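# Move the orange microphone from its stand to the table

## Task

Lift the orange microphone out of its stand and set it down on an open area of the table, where it must end up at rest and in contact with no other object on the table. At the end every other microphone must still sit in the holder of its own stand, and all stands must be standing upright on the table. No stand may tilt far while its own microphone is touching it. The orange microphone must not be released while moving quickly, and its total drop or slide downward must stay within a few centimetres. Nothing may go off the table, and the final state must hold without the robot supporting it.

## Robot and tools

Robot: two 6-joint arms, left_arm and right_arm, each with a parallel gripper. Joint order in every row and every per-joint list: waist, shoulder, elbow, wrist pitch, wrist yaw, wrist roll. For waist and wrist roll the sign runs opposite to the URDF, both in commands and in results, while the listed ranges use URDF signs. URDF ranges: waist -2.618 to 3.054, shoulder 0.000 to 3.142, elbow 0.000 to 3.142, wrist pitch -1.571 to 1.571, wrist yaw -1.571 to 1.571, wrist roll -2.094 to 2.094. So in command numbers the waist spans about -3.054 to 2.618. True ends may be off by up to 0.036 rad either way.

Frame: one world frame for both arms. Origin on the table surface midway between the arms, +x away from the robot over the table, +z up, left_arm on the +y side (arm names are not image sides). The gripper's fingers point along its own +z and close along its own y. end_effector_position is the point between the pads, roughly 1 cm short of the fingertips; the printed value can be off, more so when reaching far.

Row format (both tools): 14 numbers in [-1, 1], always for both arms: left_arm's 6 joint values then its opening, then right_arm's 6 joint values then its opening. Joint values are scaled offsets, not poses: 1.0 equals 1.202 rad for waist, 1.258 shoulder, 1.238 elbow, 2.073 wrist pitch, 2.022 wrist yaw and wrist roll. Opening is absolute: +1 fully open, -1 closed.

execute_actions(actions): a list of actions; each action is a list of up to 15 rows, one row per 1/30 s step, the last row repeated to fill 15 steps. Joint offsets in every row count from the angles the arm had when that action began (for the first action, the last reported angles), not from the previous row. An action that would push a joint more than 0.036 rad beyond its range is rejected for both arms; if the first action fails this or any action is malformed, the whole call does nothing. An empty list just returns state and images. "joint sent to its limit" means a joint was clipped at its end.

move(target, speed, blocking): target is one 14-number row whose offsets count from the Joint positions in the latest result that shows them. All joints travel in sync, so the hand moves on a curve and does not avoid obstacles or the other arm. speed (rad/s, 0.01 to 2, default 0.5) caps the joint with the longest travel; paths last 0.5 to 10 s. Finger openings are applied at the start. The result adds a "move:" line: the ending (done, off_target, moving, held, fault), limits=held or limits=none, and each arm's joint farthest from target. With blocking=false you get a reply after 0.5 s; further moves and execute_actions are refused until a wait or stop shows the end.

wait(seconds): 0 to 10; arms hold their last command; ends early if a running move finishes. stop(): brakes a running move (needs room); fingers continue. zoom_image(camera, region): region [x0, y0, x1, y1] in pixels, at most 504 by 504, on the latest image of cam_head_left, cam_head_right, cam_high, cam_low, cam_left_wrist or cam_right_wrist (all 504x504). Calibration (K, distortion, T_world_to_cam) is provided per camera and may be slightly off. finished_scene(scene): pass the current scene's number once the goal holds; irreversible.

Motion rules: each step the joint target is kept within a lead of the measured angle: 0.202 rad waist, 0.258 shoulder, 0.238 elbow, 0.573 wrist pitch, 0.522 wrist yaw and roll; targets are also scaled back if they would put the gripper over 70 mm from where it is. Large moves therefore need several actions, and an unfinished move may not complete by itself. Arms sag under all-zero offsets: in a reply's first call, command the offsets back to the desired angles, then zeros, adding more if a joint still falls short.

Results: a state line per arm with position (m) and quaternion wxyz; Joint positions and Joint velocities per arm (rad, rad/s, then pad gap in m, 0.094 when fully open); Joint targets (current drive goals); grip_measured on the command scale (each gripper off by up to ~1 mm); joint torques (offset and noisy); "joint command not followed" when a clearance check changed targets; MOTOR HOT from 75 °C, OVER-TEMPERATURE FAULT stops at 90 °C, and at 100 °C the arm drops what it holds.

Gripping: to hold, command about 0.03 below grip_measured; less grips softer. Pads give about 50 to 62 N, less on thin parts.

Avoid: the arms touching or pushing each other, fast or hard contacts, opening the gripper on a moving microphone, letting it drop or slide down, tipping stands, knocking anything off the table. Loose objects may occasionally be nudged by outside pushes; check before finishing.

Each tool is called after "Request:" as a command line: name --argument value for each argument, lists and objects as JSON in quotes; but a table of rows of numbers goes row by row, as --pt "numbers of a row", without its own name.

## Session

Request:
execute_actions --actions '[]'

Scene clock: 0.00 s.
left_arm: end_effector_position=(+0.4196, +0.4283, +0.1943) grip_measured=+1.000 end_effector_quat_wxyz=(-0.121, +0.824, -0.536, +0.141) | right_arm: end_effector_position=(+0.4799, -0.5499, +0.3273) grip_measured=+1.000 end_effector_quat_wxyz=(-0.548, +0.618, -0.548, +0.131)
Joint names: [waist, shoulder, elbow, wrist pitch, wrist yaw, wrist roll]
Joint positions: left_arm=[-0.286  2.101  2.182 -1.283  0.064  1.69   0.094] | right_arm=[ 0.78   2.256  2.549 -1.284 -1.119  2.022  0.094]
Joint velocities: left_arm=[ 0.007 -0.002 -0.007 -0.037 -0.037 -0.066  0.   ] | right_arm=[ 0.002 -0.012 -0.002  0.007 -0.066 -0.022  0.   ]
Joint torques (N m, as the arm reports them, + toward a larger Joint positions number): no reading
Motor temperatures (°C, as the motors report them): left_arm=[27 29 27 27 27 27] | right_arm=[28 26 26 29 29 27]
Joint targets: left_arm=[-0.286 2.093 2.189 -1.290 0.059 1.688] | right_arm=[0.780 2.256 2.551 -1.299 -1.129 2.019]

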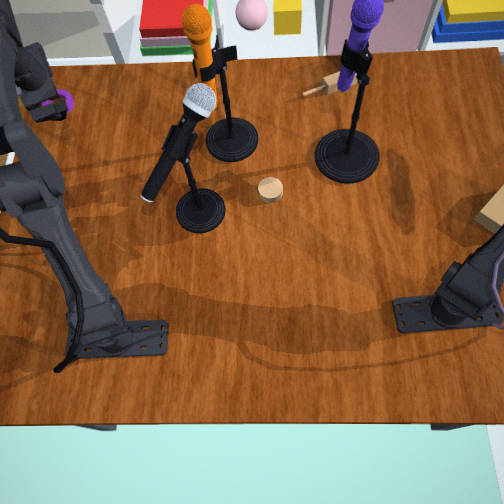

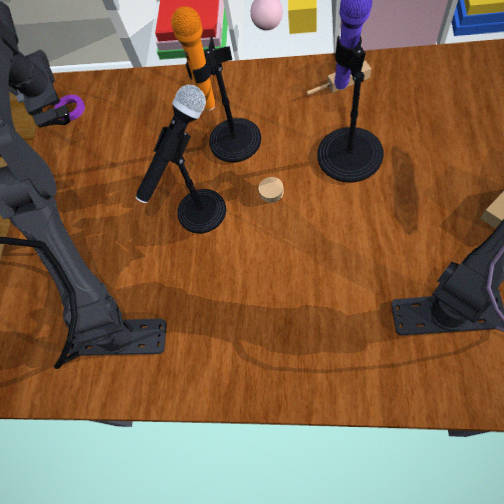

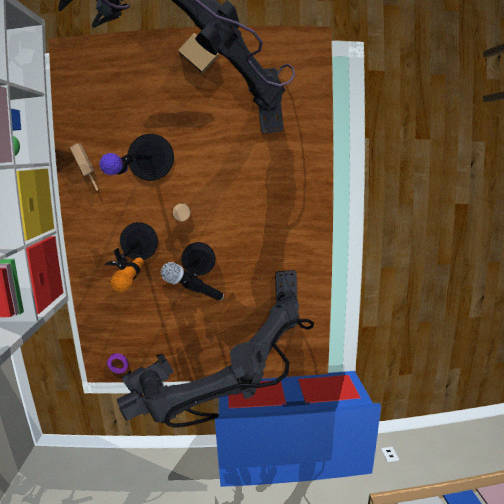

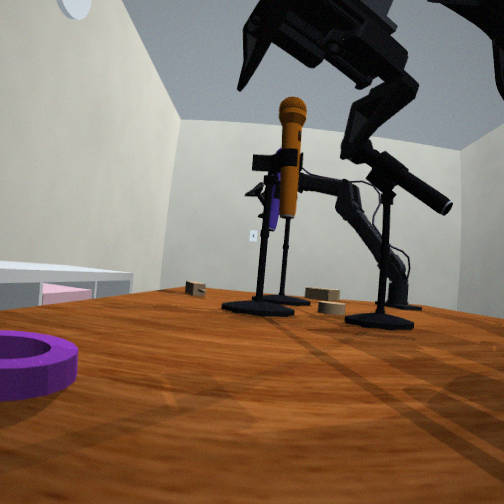

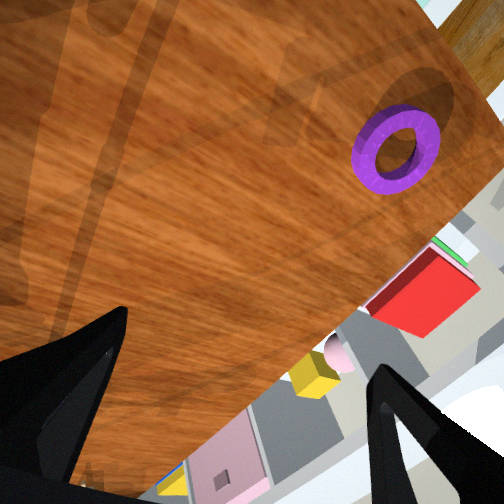

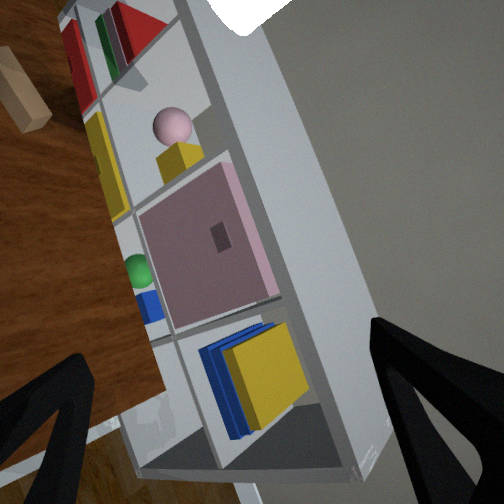

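Request:
move --target '[0,-0.2,-0.2,0.58,0,0,1,0,0,0,0,0,0,1]' --speed 1

Request:
move --target '[0,0,0,0,0.4,0,1,0,0,0,0,0,0,1]' --speed 1

Scene clock: 15.00 s.
left_arm: end_effector_position=(+0.5170, +0.4595, +0.4495) grip_measured=+1.000 end_effector_quat_wxyz=(-0.529, +0.584, -0.402, +0.466) | right_arm: end_effector_position=(+0.4803, -0.5505, +0.3274) grip_measured=+1.000 end_effector_quat_wxyz=(-0.547, +0.619, -0.547, +0.133)
Joint names: [waist, shoulder, elbow, wrist pitch, wrist yaw, wrist roll]
Joint positions: left_arm=[-0.286  1.867  1.949 -0.088  0.064  1.69   0.094] | right_arm=[ 0.78   2.256  2.549 -1.28  -1.117  2.022  0.094]
Joint velocities: left_arm=[ 0.007 -0.007 -0.027 -0.007 -0.066  0.007  0.   ] | right_arm=[-0.007  0.002  0.012 -0.066 -0.095 -0.007  0.   ]
Joint torques (N m, as the arm reports them, + toward a larger Joint positions number): left_arm=[  0.02 -11.67   5.76   1.96   0.03   0.  ] | right_arm=[ -0.06 -11.     6.51   0.99  -0.57  -0.02]
Motor temperatures (°C, as the motors report them): left_arm=[27 37 29 28 27 27] | right_arm=[28 36 28 30 30 27]
Joint targets: left_arm=[-0.286 1.850 1.934 -0.080 0.064 1.690] | right_arm=[0.780 2.256 2.549 -1.284 -1.119 2.022]
move: done; limits=none; left_arm: farthest joint: the shoulder, 0.017 radians from its target (0.252 radians at the start); right_arm: farthest joint: the wrist pitch, 0.004 radians from its target (0.000 radians at the start)
camera_calibration (this result's frames):
cam_left_wrist: T_world_to_cam=[[-0.0493226, 0.375604, 0.925467, -0.564409], [-0.278021, -0.895136, 0.348477, 0.443146], [0.959308, -0.240112, 0.148576, -0.321336], [0, 0, 0, 1]] pos_world=[0.403626, 0.531514, 0.415659]
cam_right_wrist: T_world_to_cam=[[0.530757, -0.316382, 0.786257, -0.697137], [-0.113646, -0.9459, -0.303904, -0.328776], [0.83987, 0.0719442, -0.537999, -0.0691931], [0, 0, 0, 1]] pos_world=[0.390759, -0.526572, 0.410986]

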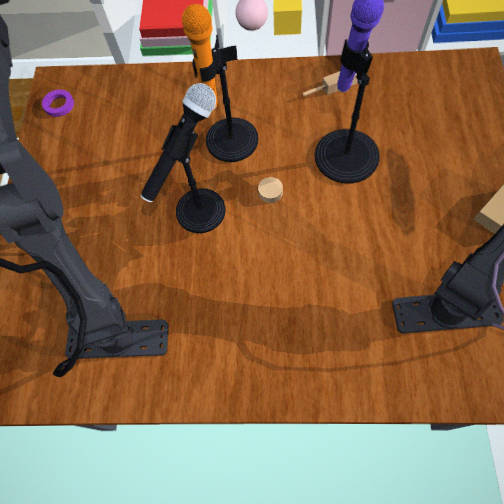

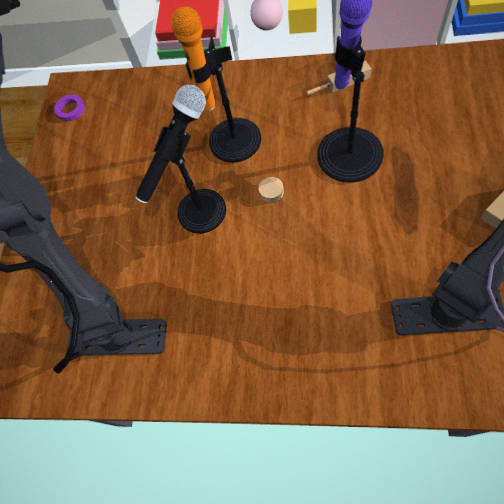

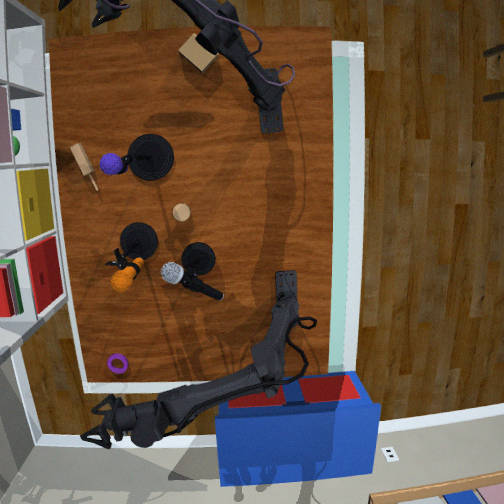

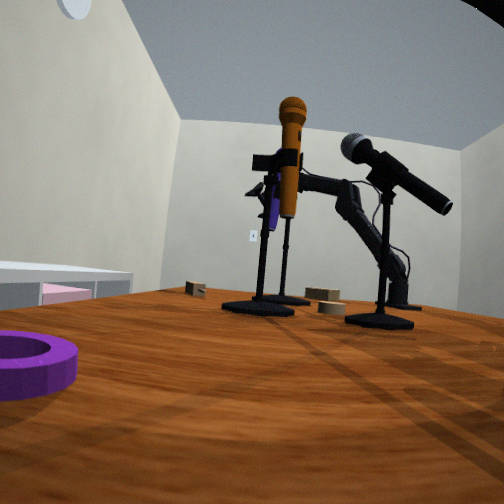

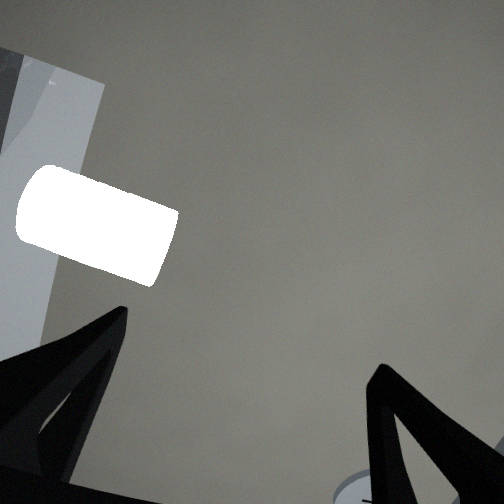

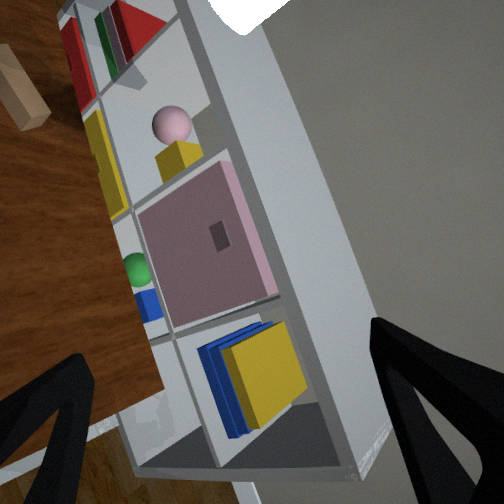

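Scene clock: 16.73 s.
left_arm: end_effector_position=(+0.4959, +0.3226, +0.4499) grip_measured=+1.000 end_effector_quat_wxyz=(+0.305, -0.383, +0.596, -0.636) | right_arm: end_effector_position=(+0.4807, -0.5511, +0.3275) grip_measured=+1.000 end_effector_quat_wxyz=(-0.546, +0.620, -0.547, +0.135)
Joint names: [waist, shoulder, elbow, wrist pitch, wrist yaw, wrist roll]
Joint positions: left_arm=[-0.286  1.867  1.949 -0.088  0.862  1.69   0.094] | right_arm=[ 0.78   2.256  2.549 -1.276 -1.115  2.022  0.094]
Joint velocities: left_arm=[ 0.017 -0.012  0.042 -0.066  0.022  0.066  0.   ] | right_arm=[-0.002 -0.002 -0.007 -0.037  0.037 -0.066  0.   ]
Joint torques (N m, as the arm reports them, + toward a larger Joint positions number): left_arm=[  0.03 -10.06   6.76   1.66   0.12   0.  ] | right_arm=[ -0.05 -10.99   6.5    1.    -0.58  -0.01]
Motor temperatures (°C, as the motors report them): left_arm=[27 37 29 29 27 27] | right_arm=[28 36 28 30 30 27]
Joint targets: left_arm=[-0.286 1.867 1.949 -0.088 0.872 1.690] | right_arm=[0.780 2.256 2.549 -1.280 -1.117 2.022]
move: done; limits=none; left_arm: farthest joint: the wrist yaw, 0.011 radians from its target (0.809 radians at the start); right_arm: farthest joint: the wrist pitch, 0.004 radians from its target (0.000 radians at the start)
camera_calibration (this result's frames):
cam_left_wrist: T_world_to_cam=[[0.234877, 0.301817, 0.92398, -0.630841], [-0.83485, -0.424228, 0.350794, 0.437806], [0.497854, -0.853778, 0.15233, 0.0910783], [0, 0, 0, 1]] pos_world=[0.468328, 0.453889, 0.415432]
cam_right_wrist: T_world_to_cam=[[0.528798, -0.313775, 0.788618, -0.695986], [-0.114246, -0.947013, -0.300191, -0.330825], [0.841024, 0.0686442, -0.536626, -0.0723189], [0, 0, 0, 1]] pos_world=[0.391062, -0.526714, 0.410748]

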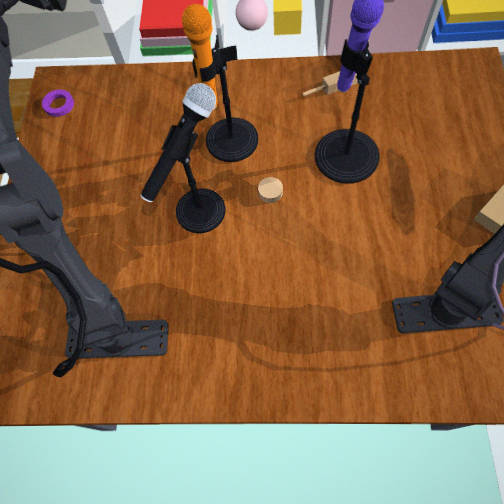

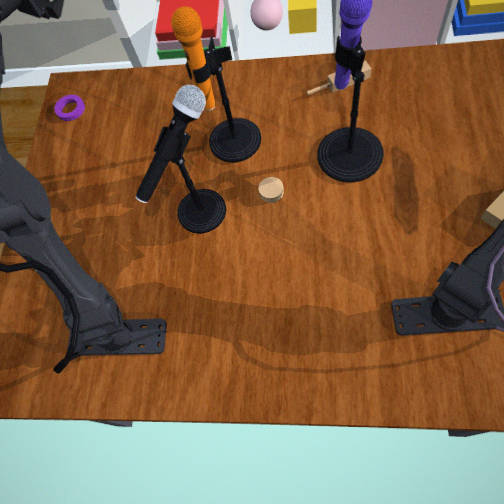

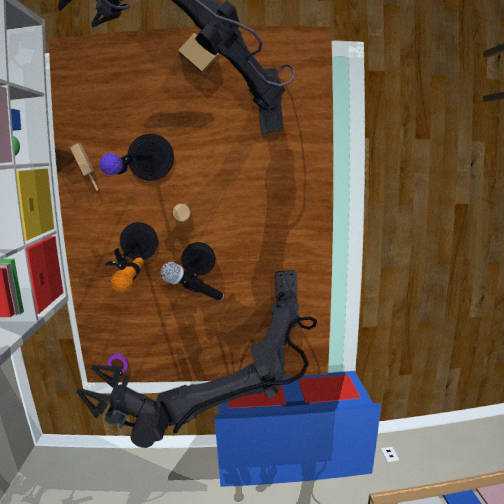

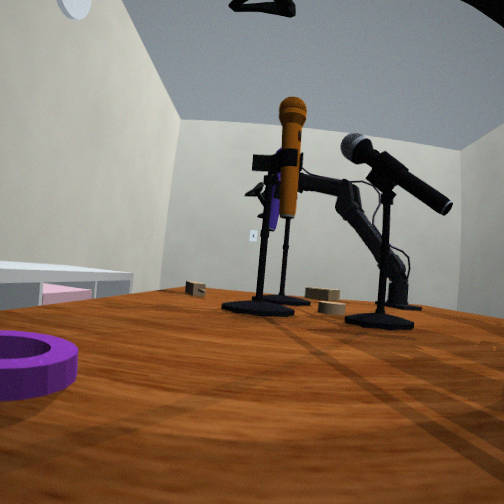

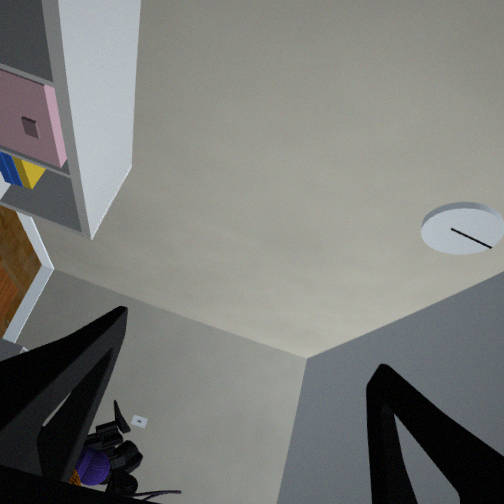

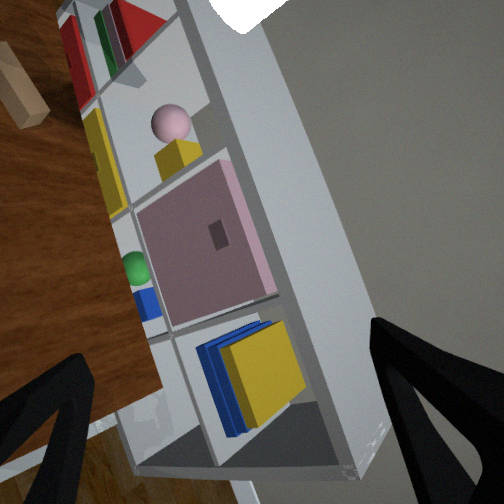

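Request:
move --target '[0.11,0.02,-0.355,0.23,0.27,-0.836,1,0,0,0,0,0,0,1]' --speed 1.2

Scene clock: 23.47 s.
left_arm: end_effector_position=(+0.4353, +0.2027, +0.3371) grip_measured=+1.000 end_effector_quat_wxyz=(+0.582, +0.403, +0.580, -0.403) | right_arm: end_effector_position=(+0.4812, -0.5517, +0.3276) grip_measured=+1.000 end_effector_quat_wxyz=(-0.546, +0.620, -0.546, +0.137)
Joint names: [waist, shoulder, elbow, wrist pitch, wrist yaw, wrist roll]
Joint positions: left_arm=[-0.161  1.889  1.517  0.382  1.398  0.009  0.094] | right_arm=[ 0.78   2.256  2.549 -1.271 -1.113  2.022  0.094]
Joint velocities: left_arm=[-0.002 -0.012  0.012 -0.022  0.007  0.081  0.   ] | right_arm=[-0.007  0.012 -0.007 -0.095  0.007  0.037  0.   ]
Joint torques (N m, as the arm reports them, + toward a larger Joint positions number): left_arm=[  0.56 -10.05   6.1    1.4    0.13  -0.1 ] | right_arm=[ -0.06 -11.     6.53   1.    -0.57  -0.01]
Motor temperatures (°C, as the motors report them): left_arm=[27 37 30 30 27 27] | right_arm=[28 38 28 30 30 27]
Joint targets: left_arm=[-0.154 1.892 1.509 0.389 1.408 -0.000] | right_arm=[0.780 2.256 2.549 -1.276 -1.115 2.022]
move: done; limits=none; left_arm: farthest joint: the wrist yaw, 0.010 radians from its target (0.545 radians at the start); right_arm: farthest joint: the wrist pitch, 0.005 radians from its target (0.000 radians at the start)
camera_calibration (this result's frames):
cam_left_wrist: T_world_to_cam=[[-0.890075, -0.372566, 0.262604, 0.373089], [-0.402257, 0.37108, -0.836952, 0.426855], [0.214373, -0.850585, -0.480156, 0.372039], [0, 0, 0, 1]] pos_world=[0.424027, 0.297054, 0.437919]
cam_right_wrist: T_world_to_cam=[[0.526601, -0.31097, 0.791195, -0.694734], [-0.114774, -0.94818, -0.29628, -0.33302], [0.842329, 0.0652125, -0.535004, -0.0756862], [0, 0, 0, 1]] pos_world=[0.391378, -0.526869, 0.41051]

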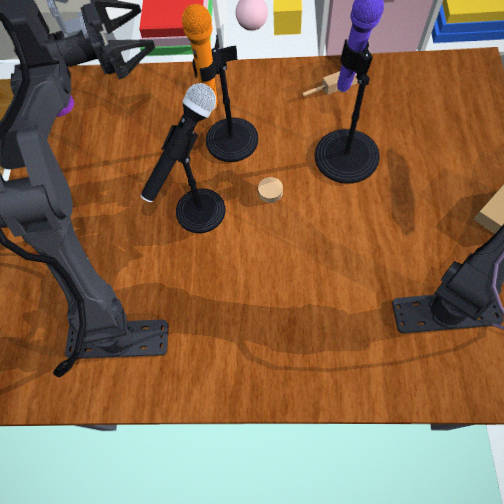

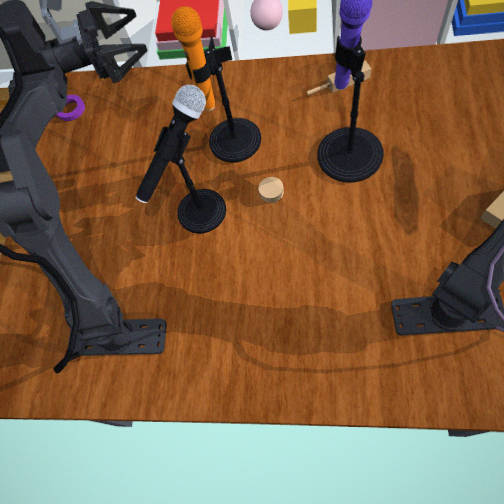

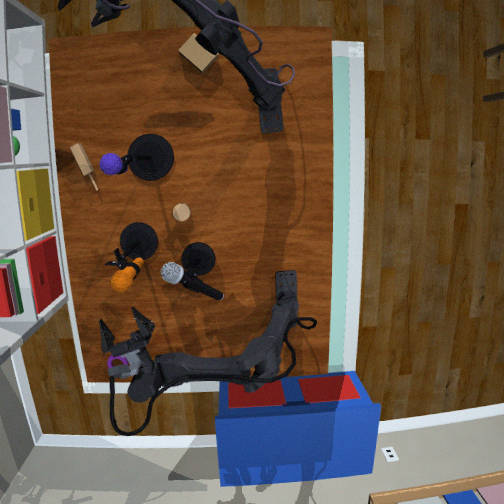

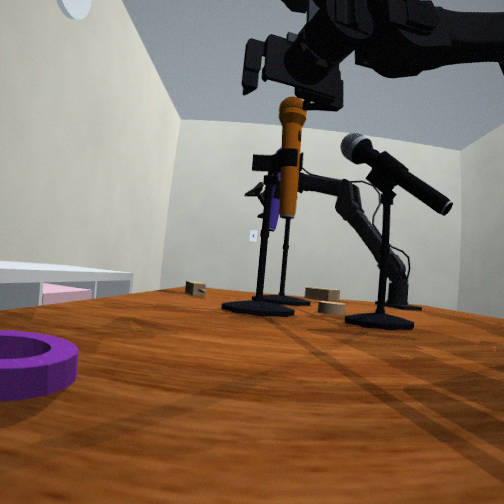

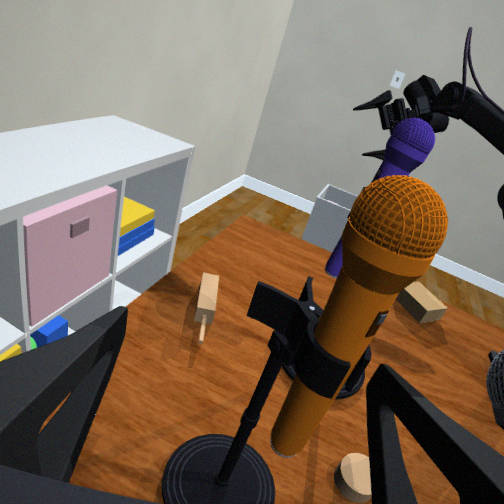

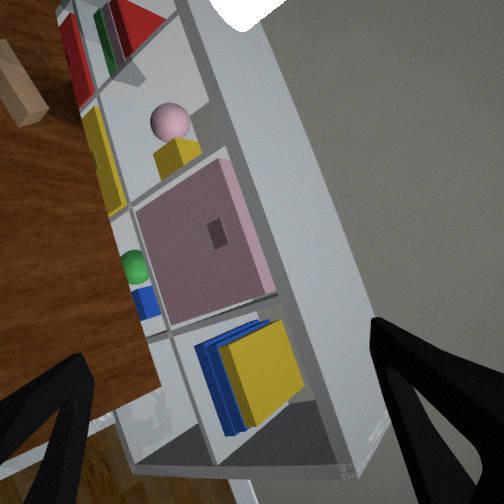

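Request:
move --target '[0.09,0,-0.085,0.05,0.06,0,1,0,0,0,0,0,0,1]'

Scene clock: 26.27 s.
left_arm: end_effector_position=(+0.3989, +0.1467, +0.3127) grip_measured=+1.000 end_effector_quat_wxyz=(+0.533, +0.465, +0.533, -0.465) | right_arm: end_effector_position=(+0.4817, -0.5523, +0.3276) grip_measured=+1.000 end_effector_quat_wxyz=(-0.545, +0.621, -0.546, +0.140)
Joint names: [waist, shoulder, elbow, wrist pitch, wrist yaw, wrist roll]
Joint positions: left_arm=[-0.051  1.889  1.42   0.479  1.509  0.009  0.094] | right_arm=[ 0.78   2.256  2.549 -1.267 -1.11   2.022  0.094]
Joint velocities: left_arm=[ 0.002  0.017  0.002  0.007  0.051 -0.022  0.   ] | right_arm=[ 0.002 -0.007  0.007 -0.037 -0.007  0.037  0.   ]
Joint torques (N m, as the arm reports them, + toward a larger Joint positions number): left_arm=[ -0.08 -10.07   5.97   1.32   0.12   0.01] | right_arm=[ -0.06 -11.02   6.51   1.01  -0.57  -0.01]
Motor temperatures (°C, as the motors report them): left_arm=[27 37 30 30 27 27] | right_arm=[28 39 28 30 30 27]
Joint targets: left_arm=[-0.052 1.889 1.412 0.486 1.519 0.010] | right_arm=[0.780 2.256 2.549 -1.271 -1.112 2.022]
move: done; limits=none; left_arm: farthest joint: the wrist yaw, 0.010 radians from its target (0.121 radians at the start); right_arm: farthest joint: the wrist pitch, 0.004 radians from its target (0.000 radians at the start)
camera_calibration (this result's frames):
cam_left_wrist: T_world_to_cam=[[-0.949968, -0.168811, 0.262801, 0.3202], [-0.311528, 0.451118, -0.836327, 0.364377], [0.0226273, -0.876354, -0.481137, 0.401028], [0, 0, 0, 1]] pos_world=[0.408619, 0.241118, 0.413539]
cam_right_wrist: T_world_to_cam=[[0.524628, -0.308353, 0.793526, -0.693559], [-0.115406, -0.949255, -0.292569, -0.335035], [0.843473, 0.0619124, -0.533592, -0.0788263], [0, 0, 0, 1]] pos_world=[0.391683, -0.527014, 0.410275]

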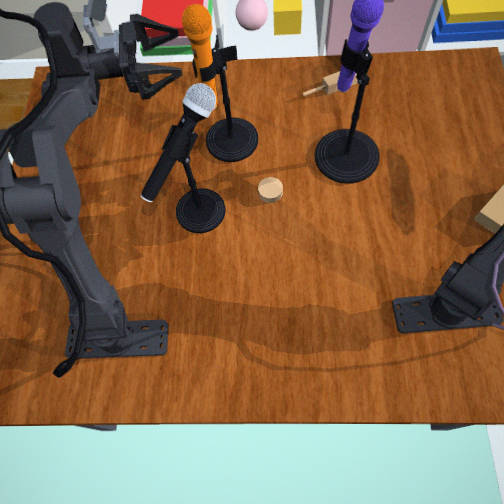

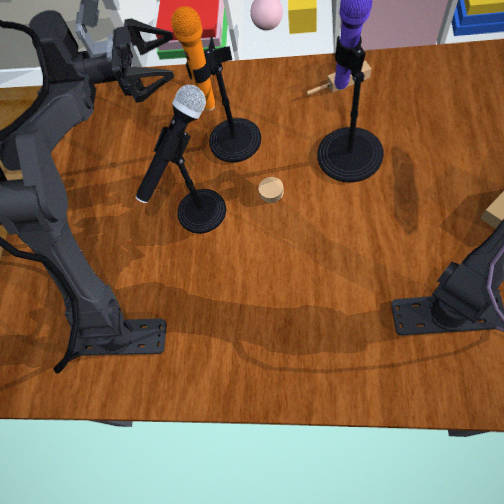

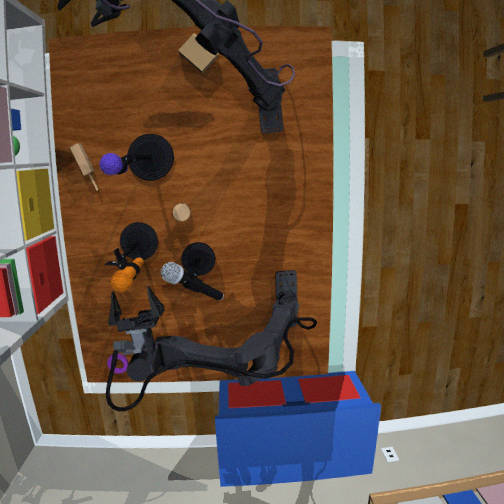

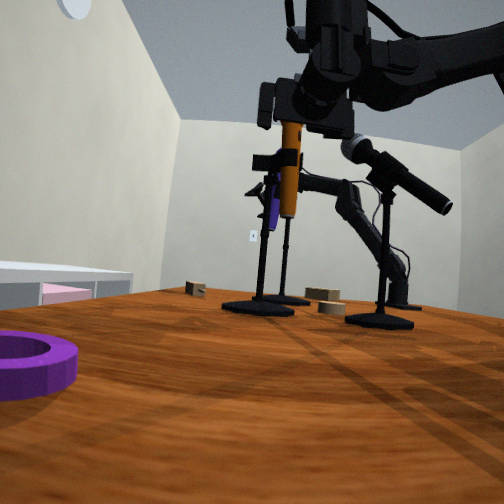

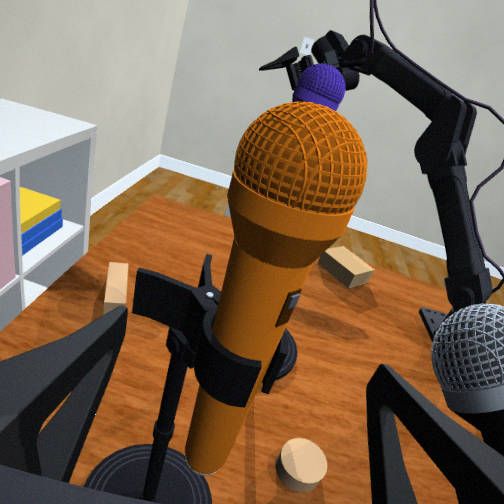

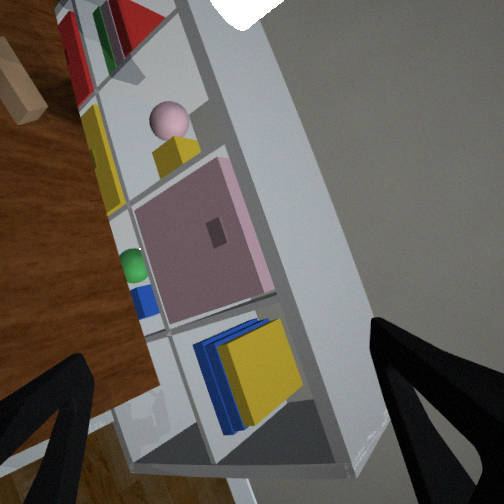

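Request:
move --target '[0.09,0,0,0,-0.075,0,0.5,0,0,0,0,0,0,1]' --speed 0.3

Scene clock: 30.10 s.
left_arm: end_effector_position=(+0.4064, +0.1038, +0.3130) grip_measured=+0.503 end_effector_quat_wxyz=(+0.542, +0.455, +0.541, -0.455) | right_arm: end_effector_position=(+0.4821, -0.5529, +0.3277) grip_measured=+1.000 end_effector_quat_wxyz=(-0.544, +0.622, -0.545, +0.142)
Joint names: [waist, shoulder, elbow, wrist pitch, wrist yaw, wrist roll]
Joint positions: left_arm=[0.054 1.889 1.42  0.48  1.367 0.009 0.071] | right_arm=[ 0.78   2.256  2.549 -1.262 -1.108  2.022  0.094]
Joint velocities: left_arm=[-0.007 -0.002 -0.007 -0.037 -0.139  0.051 -0.   ] | right_arm=[-0.017  0.012  0.007  0.007 -0.022  0.007  0.   ]
Joint torques (N m, as the arm reports them, + toward a larger Joint positions number): left_arm=[  0.29 -10.17   6.68   1.36  -0.06   0.  ] | right_arm=[ -0.08 -11.01   6.52   1.01  -0.57  -0.01]
Motor temperatures (°C, as the motors report them): left_arm=[27 38 30 30 27 27] | right_arm=[28 40 28 30 30 27]
Joint targets: left_arm=[0.058 1.889 1.420 0.479 1.357 0.009] | right_arm=[0.780 2.256 2.549 -1.267 -1.110 2.022]
move: done; limits=none; left_arm: farthest joint: the wrist yaw, 0.010 radians from its target (0.152 radians at the start); right_arm: farthest joint: the wrist pitch, 0.005 radians from its target (0.000 radians at the start)
camera_calibration (this result's frames):
cam_left_wrist: T_world_to_cam=[[-0.943365, -0.203124, 0.262303, 0.321057], [-0.327151, 0.438296, -0.837179, 0.394274], [0.0550846, -0.875578, -0.479925, 0.349777], [0, 0, 0, 1]] pos_world=[0.412594, 0.198663, 0.41373]
cam_right_wrist: T_world_to_cam=[[0.522416, -0.305537, 0.796071, -0.692281], [-0.115968, -0.950383, -0.288659, -0.337194], [0.844768, 0.0584816, -0.531928, -0.082208], [0, 0, 0, 1]] pos_world=[0.392002, -0.527172, 0.410042]

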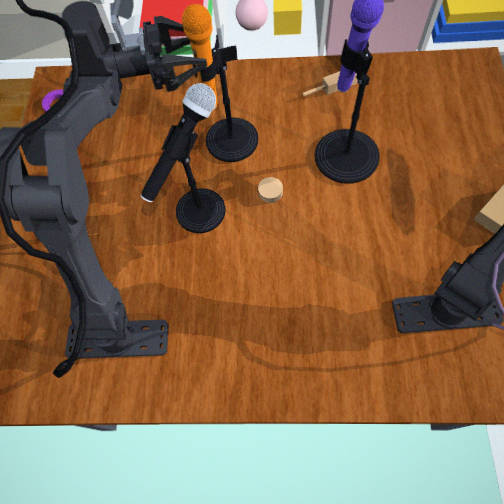

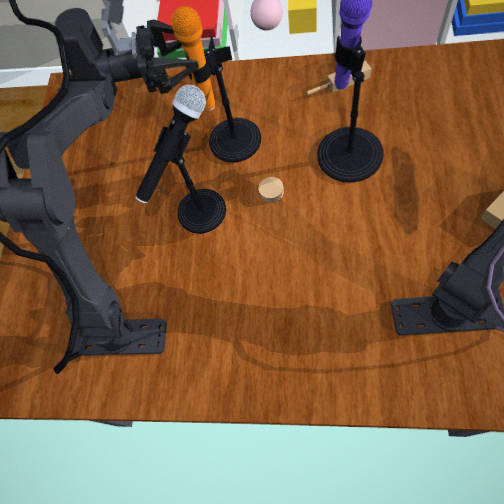

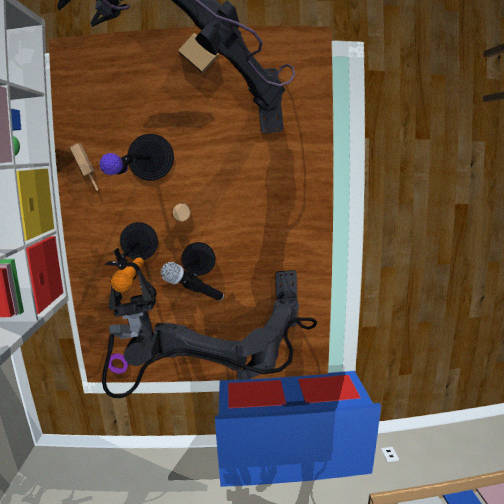

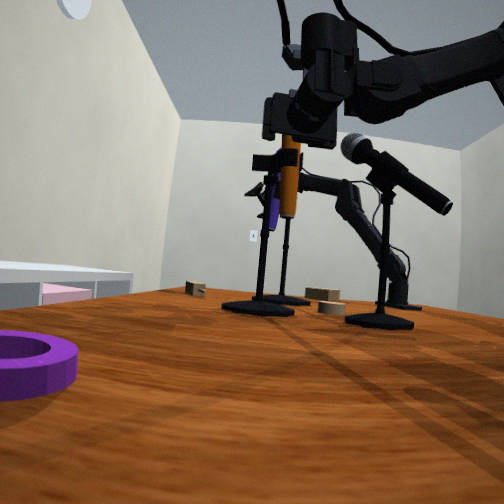

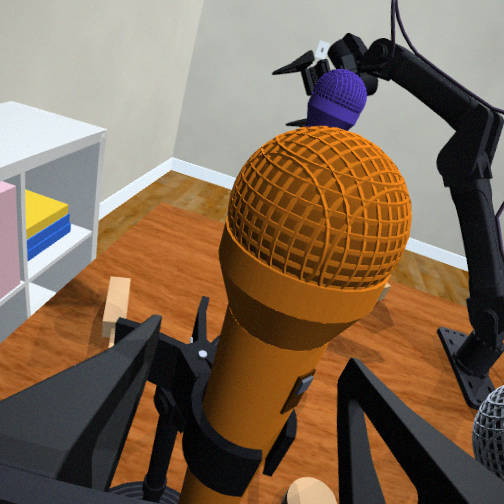

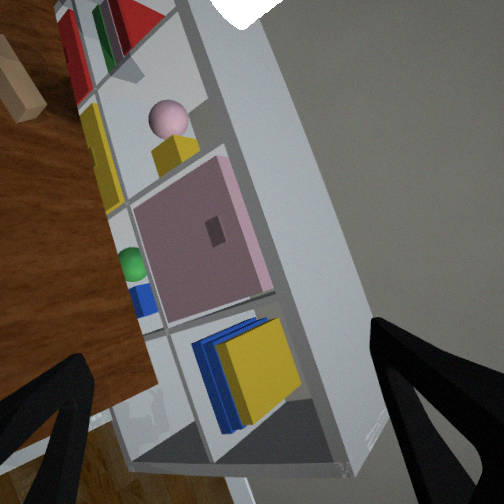

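A bit further in and slightly up, then close.

Request:
move --target '[0.035,0,0.03,-0.018,-0.02,0,0.5,0,0,0,0,0,0,1]' --speed 0.3

Request:
move --target '[0,0,0,0,0,0,-0.35,0,0,0,0,0,0,1]'

Scene clock: 33.10 s.
left_arm: end_effector_position=(+0.4052, +0.0879, +0.3150) grip_measured=+0.503 end_effector_quat_wxyz=(+0.538, +0.454, +0.542, -0.459) | right_arm: end_effector_position=(+0.4826, -0.5535, +0.3278) grip_measured=+1.000 end_effector_quat_wxyz=(-0.543, +0.622, -0.545, +0.144)
Joint names: [waist, shoulder, elbow, wrist pitch, wrist yaw, wrist roll]
Joint positions: left_arm=[0.092 1.889 1.432 0.457 1.336 0.009 0.071] | right_arm=[ 0.78   2.256  2.549 -1.258 -1.106  2.022  0.094]
Joint velocities: left_arm=[-0.002 -0.002 -0.007 -0.081 -0.022 -0.007 -0.003] | right_arm=[ 0.012 -0.007  0.007 -0.022 -0.007  0.007  0.   ]
Joint torques (N m, as the arm reports them, + toward a larger Joint positions number): left_arm=[  0.41 -10.2    8.76   1.23  -0.04   0.01] | right_arm=[ -0.05 -11.03   6.52   1.02  -0.57  -0.01]
Motor temperatures (°C, as the motors report them): left_arm=[27 38 30 30 27 27] | right_arm=[28 41 28 31 30 27]
Joint targets: left_arm=[0.096 1.889 1.457 0.442 1.327 0.009] | right_arm=[0.780 2.256 2.549 -1.262 -1.108 2.022]
move: off_target (left_arm); limits=none; left_arm: farthest joint: the elbow, 0.025 radians from its target (0.038 radians at the start); right_arm: farthest joint: the wrist pitch, 0.004 radians from its target (0.000 radians at the start)
camera_calibration (this result's frames):
cam_left_wrist: T_world_to_cam=[[-0.942017, -0.197098, 0.271582, 0.312198], [-0.332583, 0.440711, -0.833764, 0.403474], [0.0446444, -0.875743, -0.480709, 0.34141], [0, 0, 0, 1]] pos_world=[0.413043, 0.182706, 0.415734]
cam_right_wrist: T_world_to_cam=[[0.520101, -0.302792, 0.798631, -0.69102], [-0.116284, -0.951447, -0.285002, -0.339298], [0.846152, 0.0553626, -0.530059, -0.0855011], [0, 0, 0, 1]] pos_world=[0.392293, -0.527326, 0.409848]

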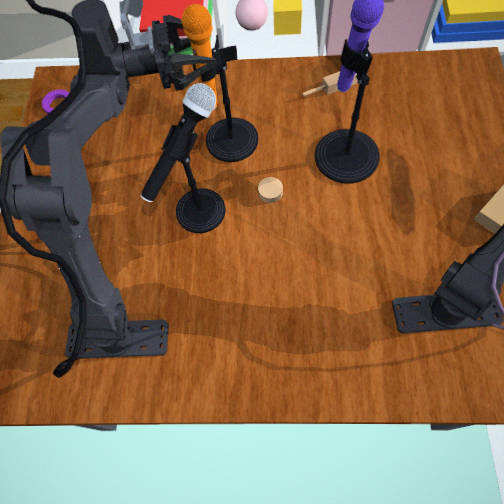

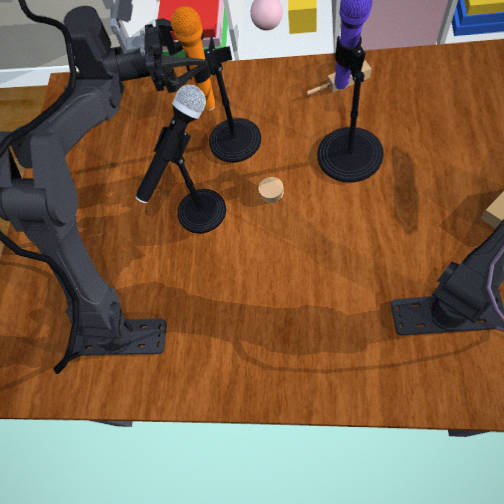

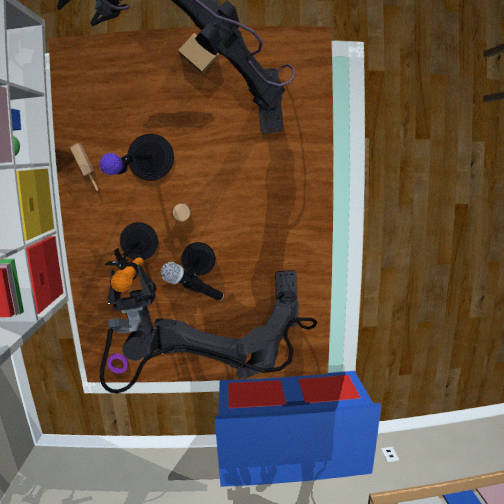

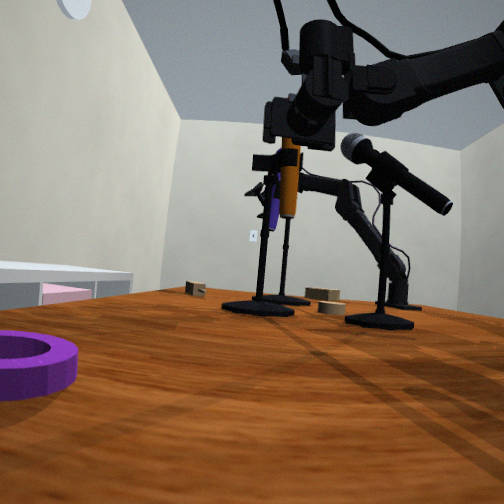

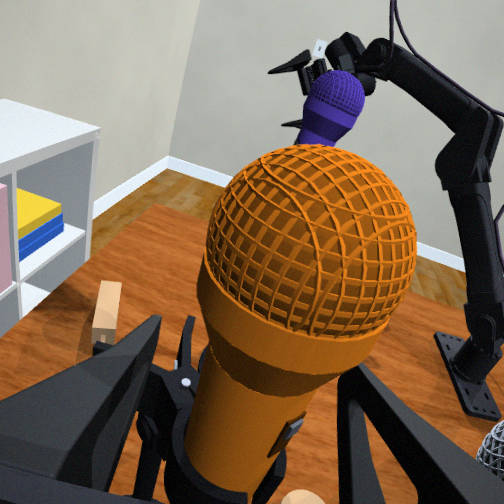

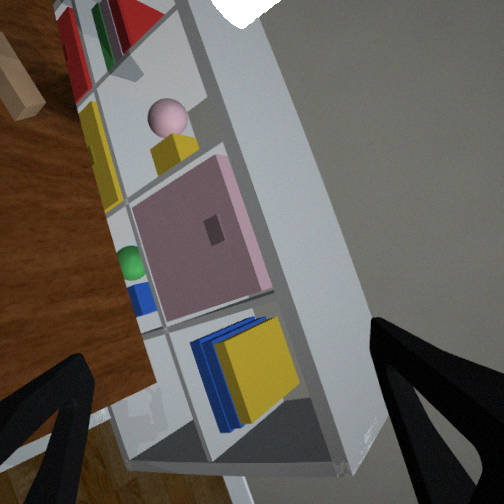

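Scene clock: 33.60 s.
left_arm: end_effector_position=(+0.4056, +0.0880, +0.3150) grip_measured=-0.300 end_effector_quat_wxyz=(+0.538, +0.454, +0.542, -0.459) | right_arm: end_effector_position=(+0.4830, -0.5541, +0.3279) grip_measured=+1.000 end_effector_quat_wxyz=(-0.543, +0.623, -0.544, +0.146)
Joint names: [waist, shoulder, elbow, wrist pitch, wrist yaw, wrist roll]
Joint positions: left_arm=[0.092 1.889 1.432 0.457 1.334 0.009 0.033] | right_arm=[ 0.78   2.256  2.549 -1.254 -1.104  2.022  0.094]
Joint velocities: left_arm=[-0.012 -0.012  0.007 -0.022  0.007  0.007  0.001] | right_arm=[ 0.007  0.007  0.002 -0.022  0.037  0.007  0.   ]
Joint torques (N m, as the arm reports them, + toward a larger Joint positions number): left_arm=[  0.03 -10.2    6.74   1.39   0.06   0.  ] | right_arm=[ -0.06 -11.02   6.52   1.02  -0.56  -0.02]
Motor temperatures (°C, as the motors report them): left_arm=[27 38 30 30 27 27] | right_arm=[28 41 28 31 30 27]
Joint targets: left_arm=[0.092 1.889 1.432 0.457 1.337 0.009] | right_arm=[0.780 2.256 2.549 -1.258 -1.106 2.022]
move: done; limits=none; left_arm: farthest joint: the wrist yaw, 0.002 radians from its target (0.000 radians at the start); right_arm: farthest joint: the wrist pitch, 0.004 radians from its target (0.000 radians at the start)
camera_calibration (this result's frames):
cam_left_wrist: T_world_to_cam=[[-0.941639, -0.198895, 0.271582, 0.31253], [-0.333423, 0.440076, -0.833764, 0.403957], [0.0463147, -0.875656, -0.480708, 0.34076], [0, 0, 0, 1]] pos_world=[0.413197, 0.182778, 0.415734]
cam_right_wrist: T_world_to_cam=[[0.518012, -0.300239, 0.80095, -0.689839], [-0.116697, -0.952425, -0.281546, -0.341227], [0.847375, 0.0523756, -0.528405, -0.0885647], [0, 0, 0, 1]] pos_world=[0.392572, -0.527471, 0.409657]

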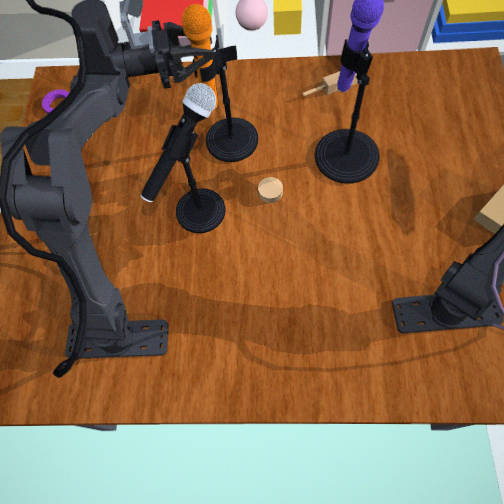

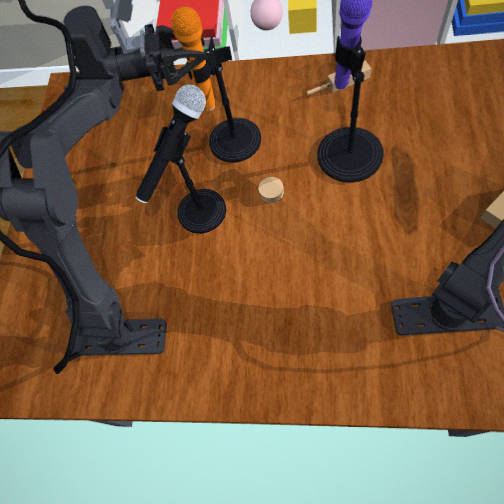

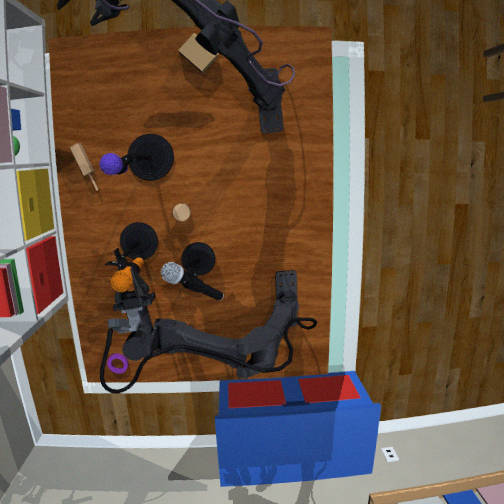

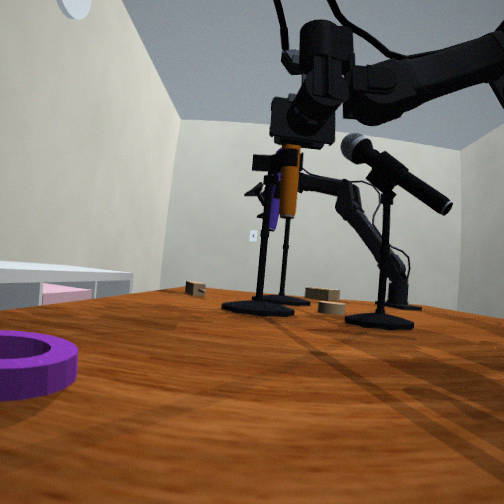

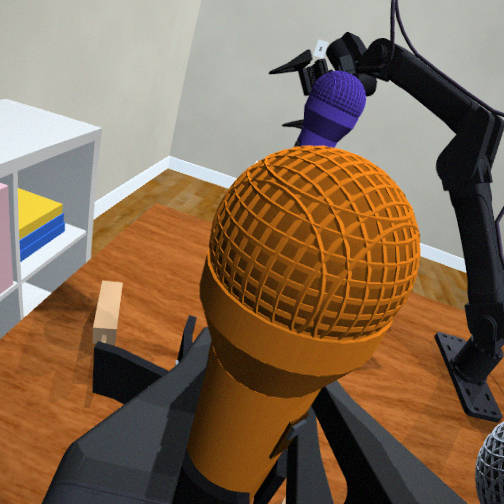

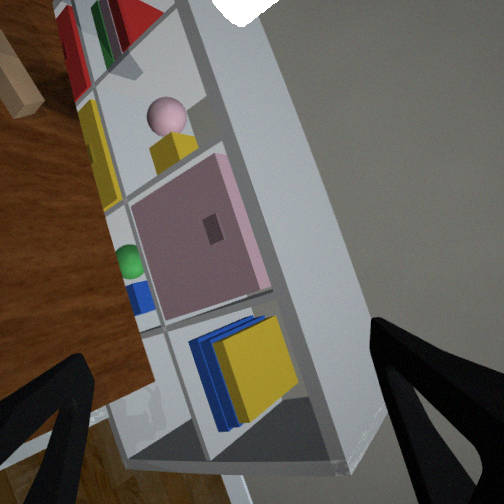

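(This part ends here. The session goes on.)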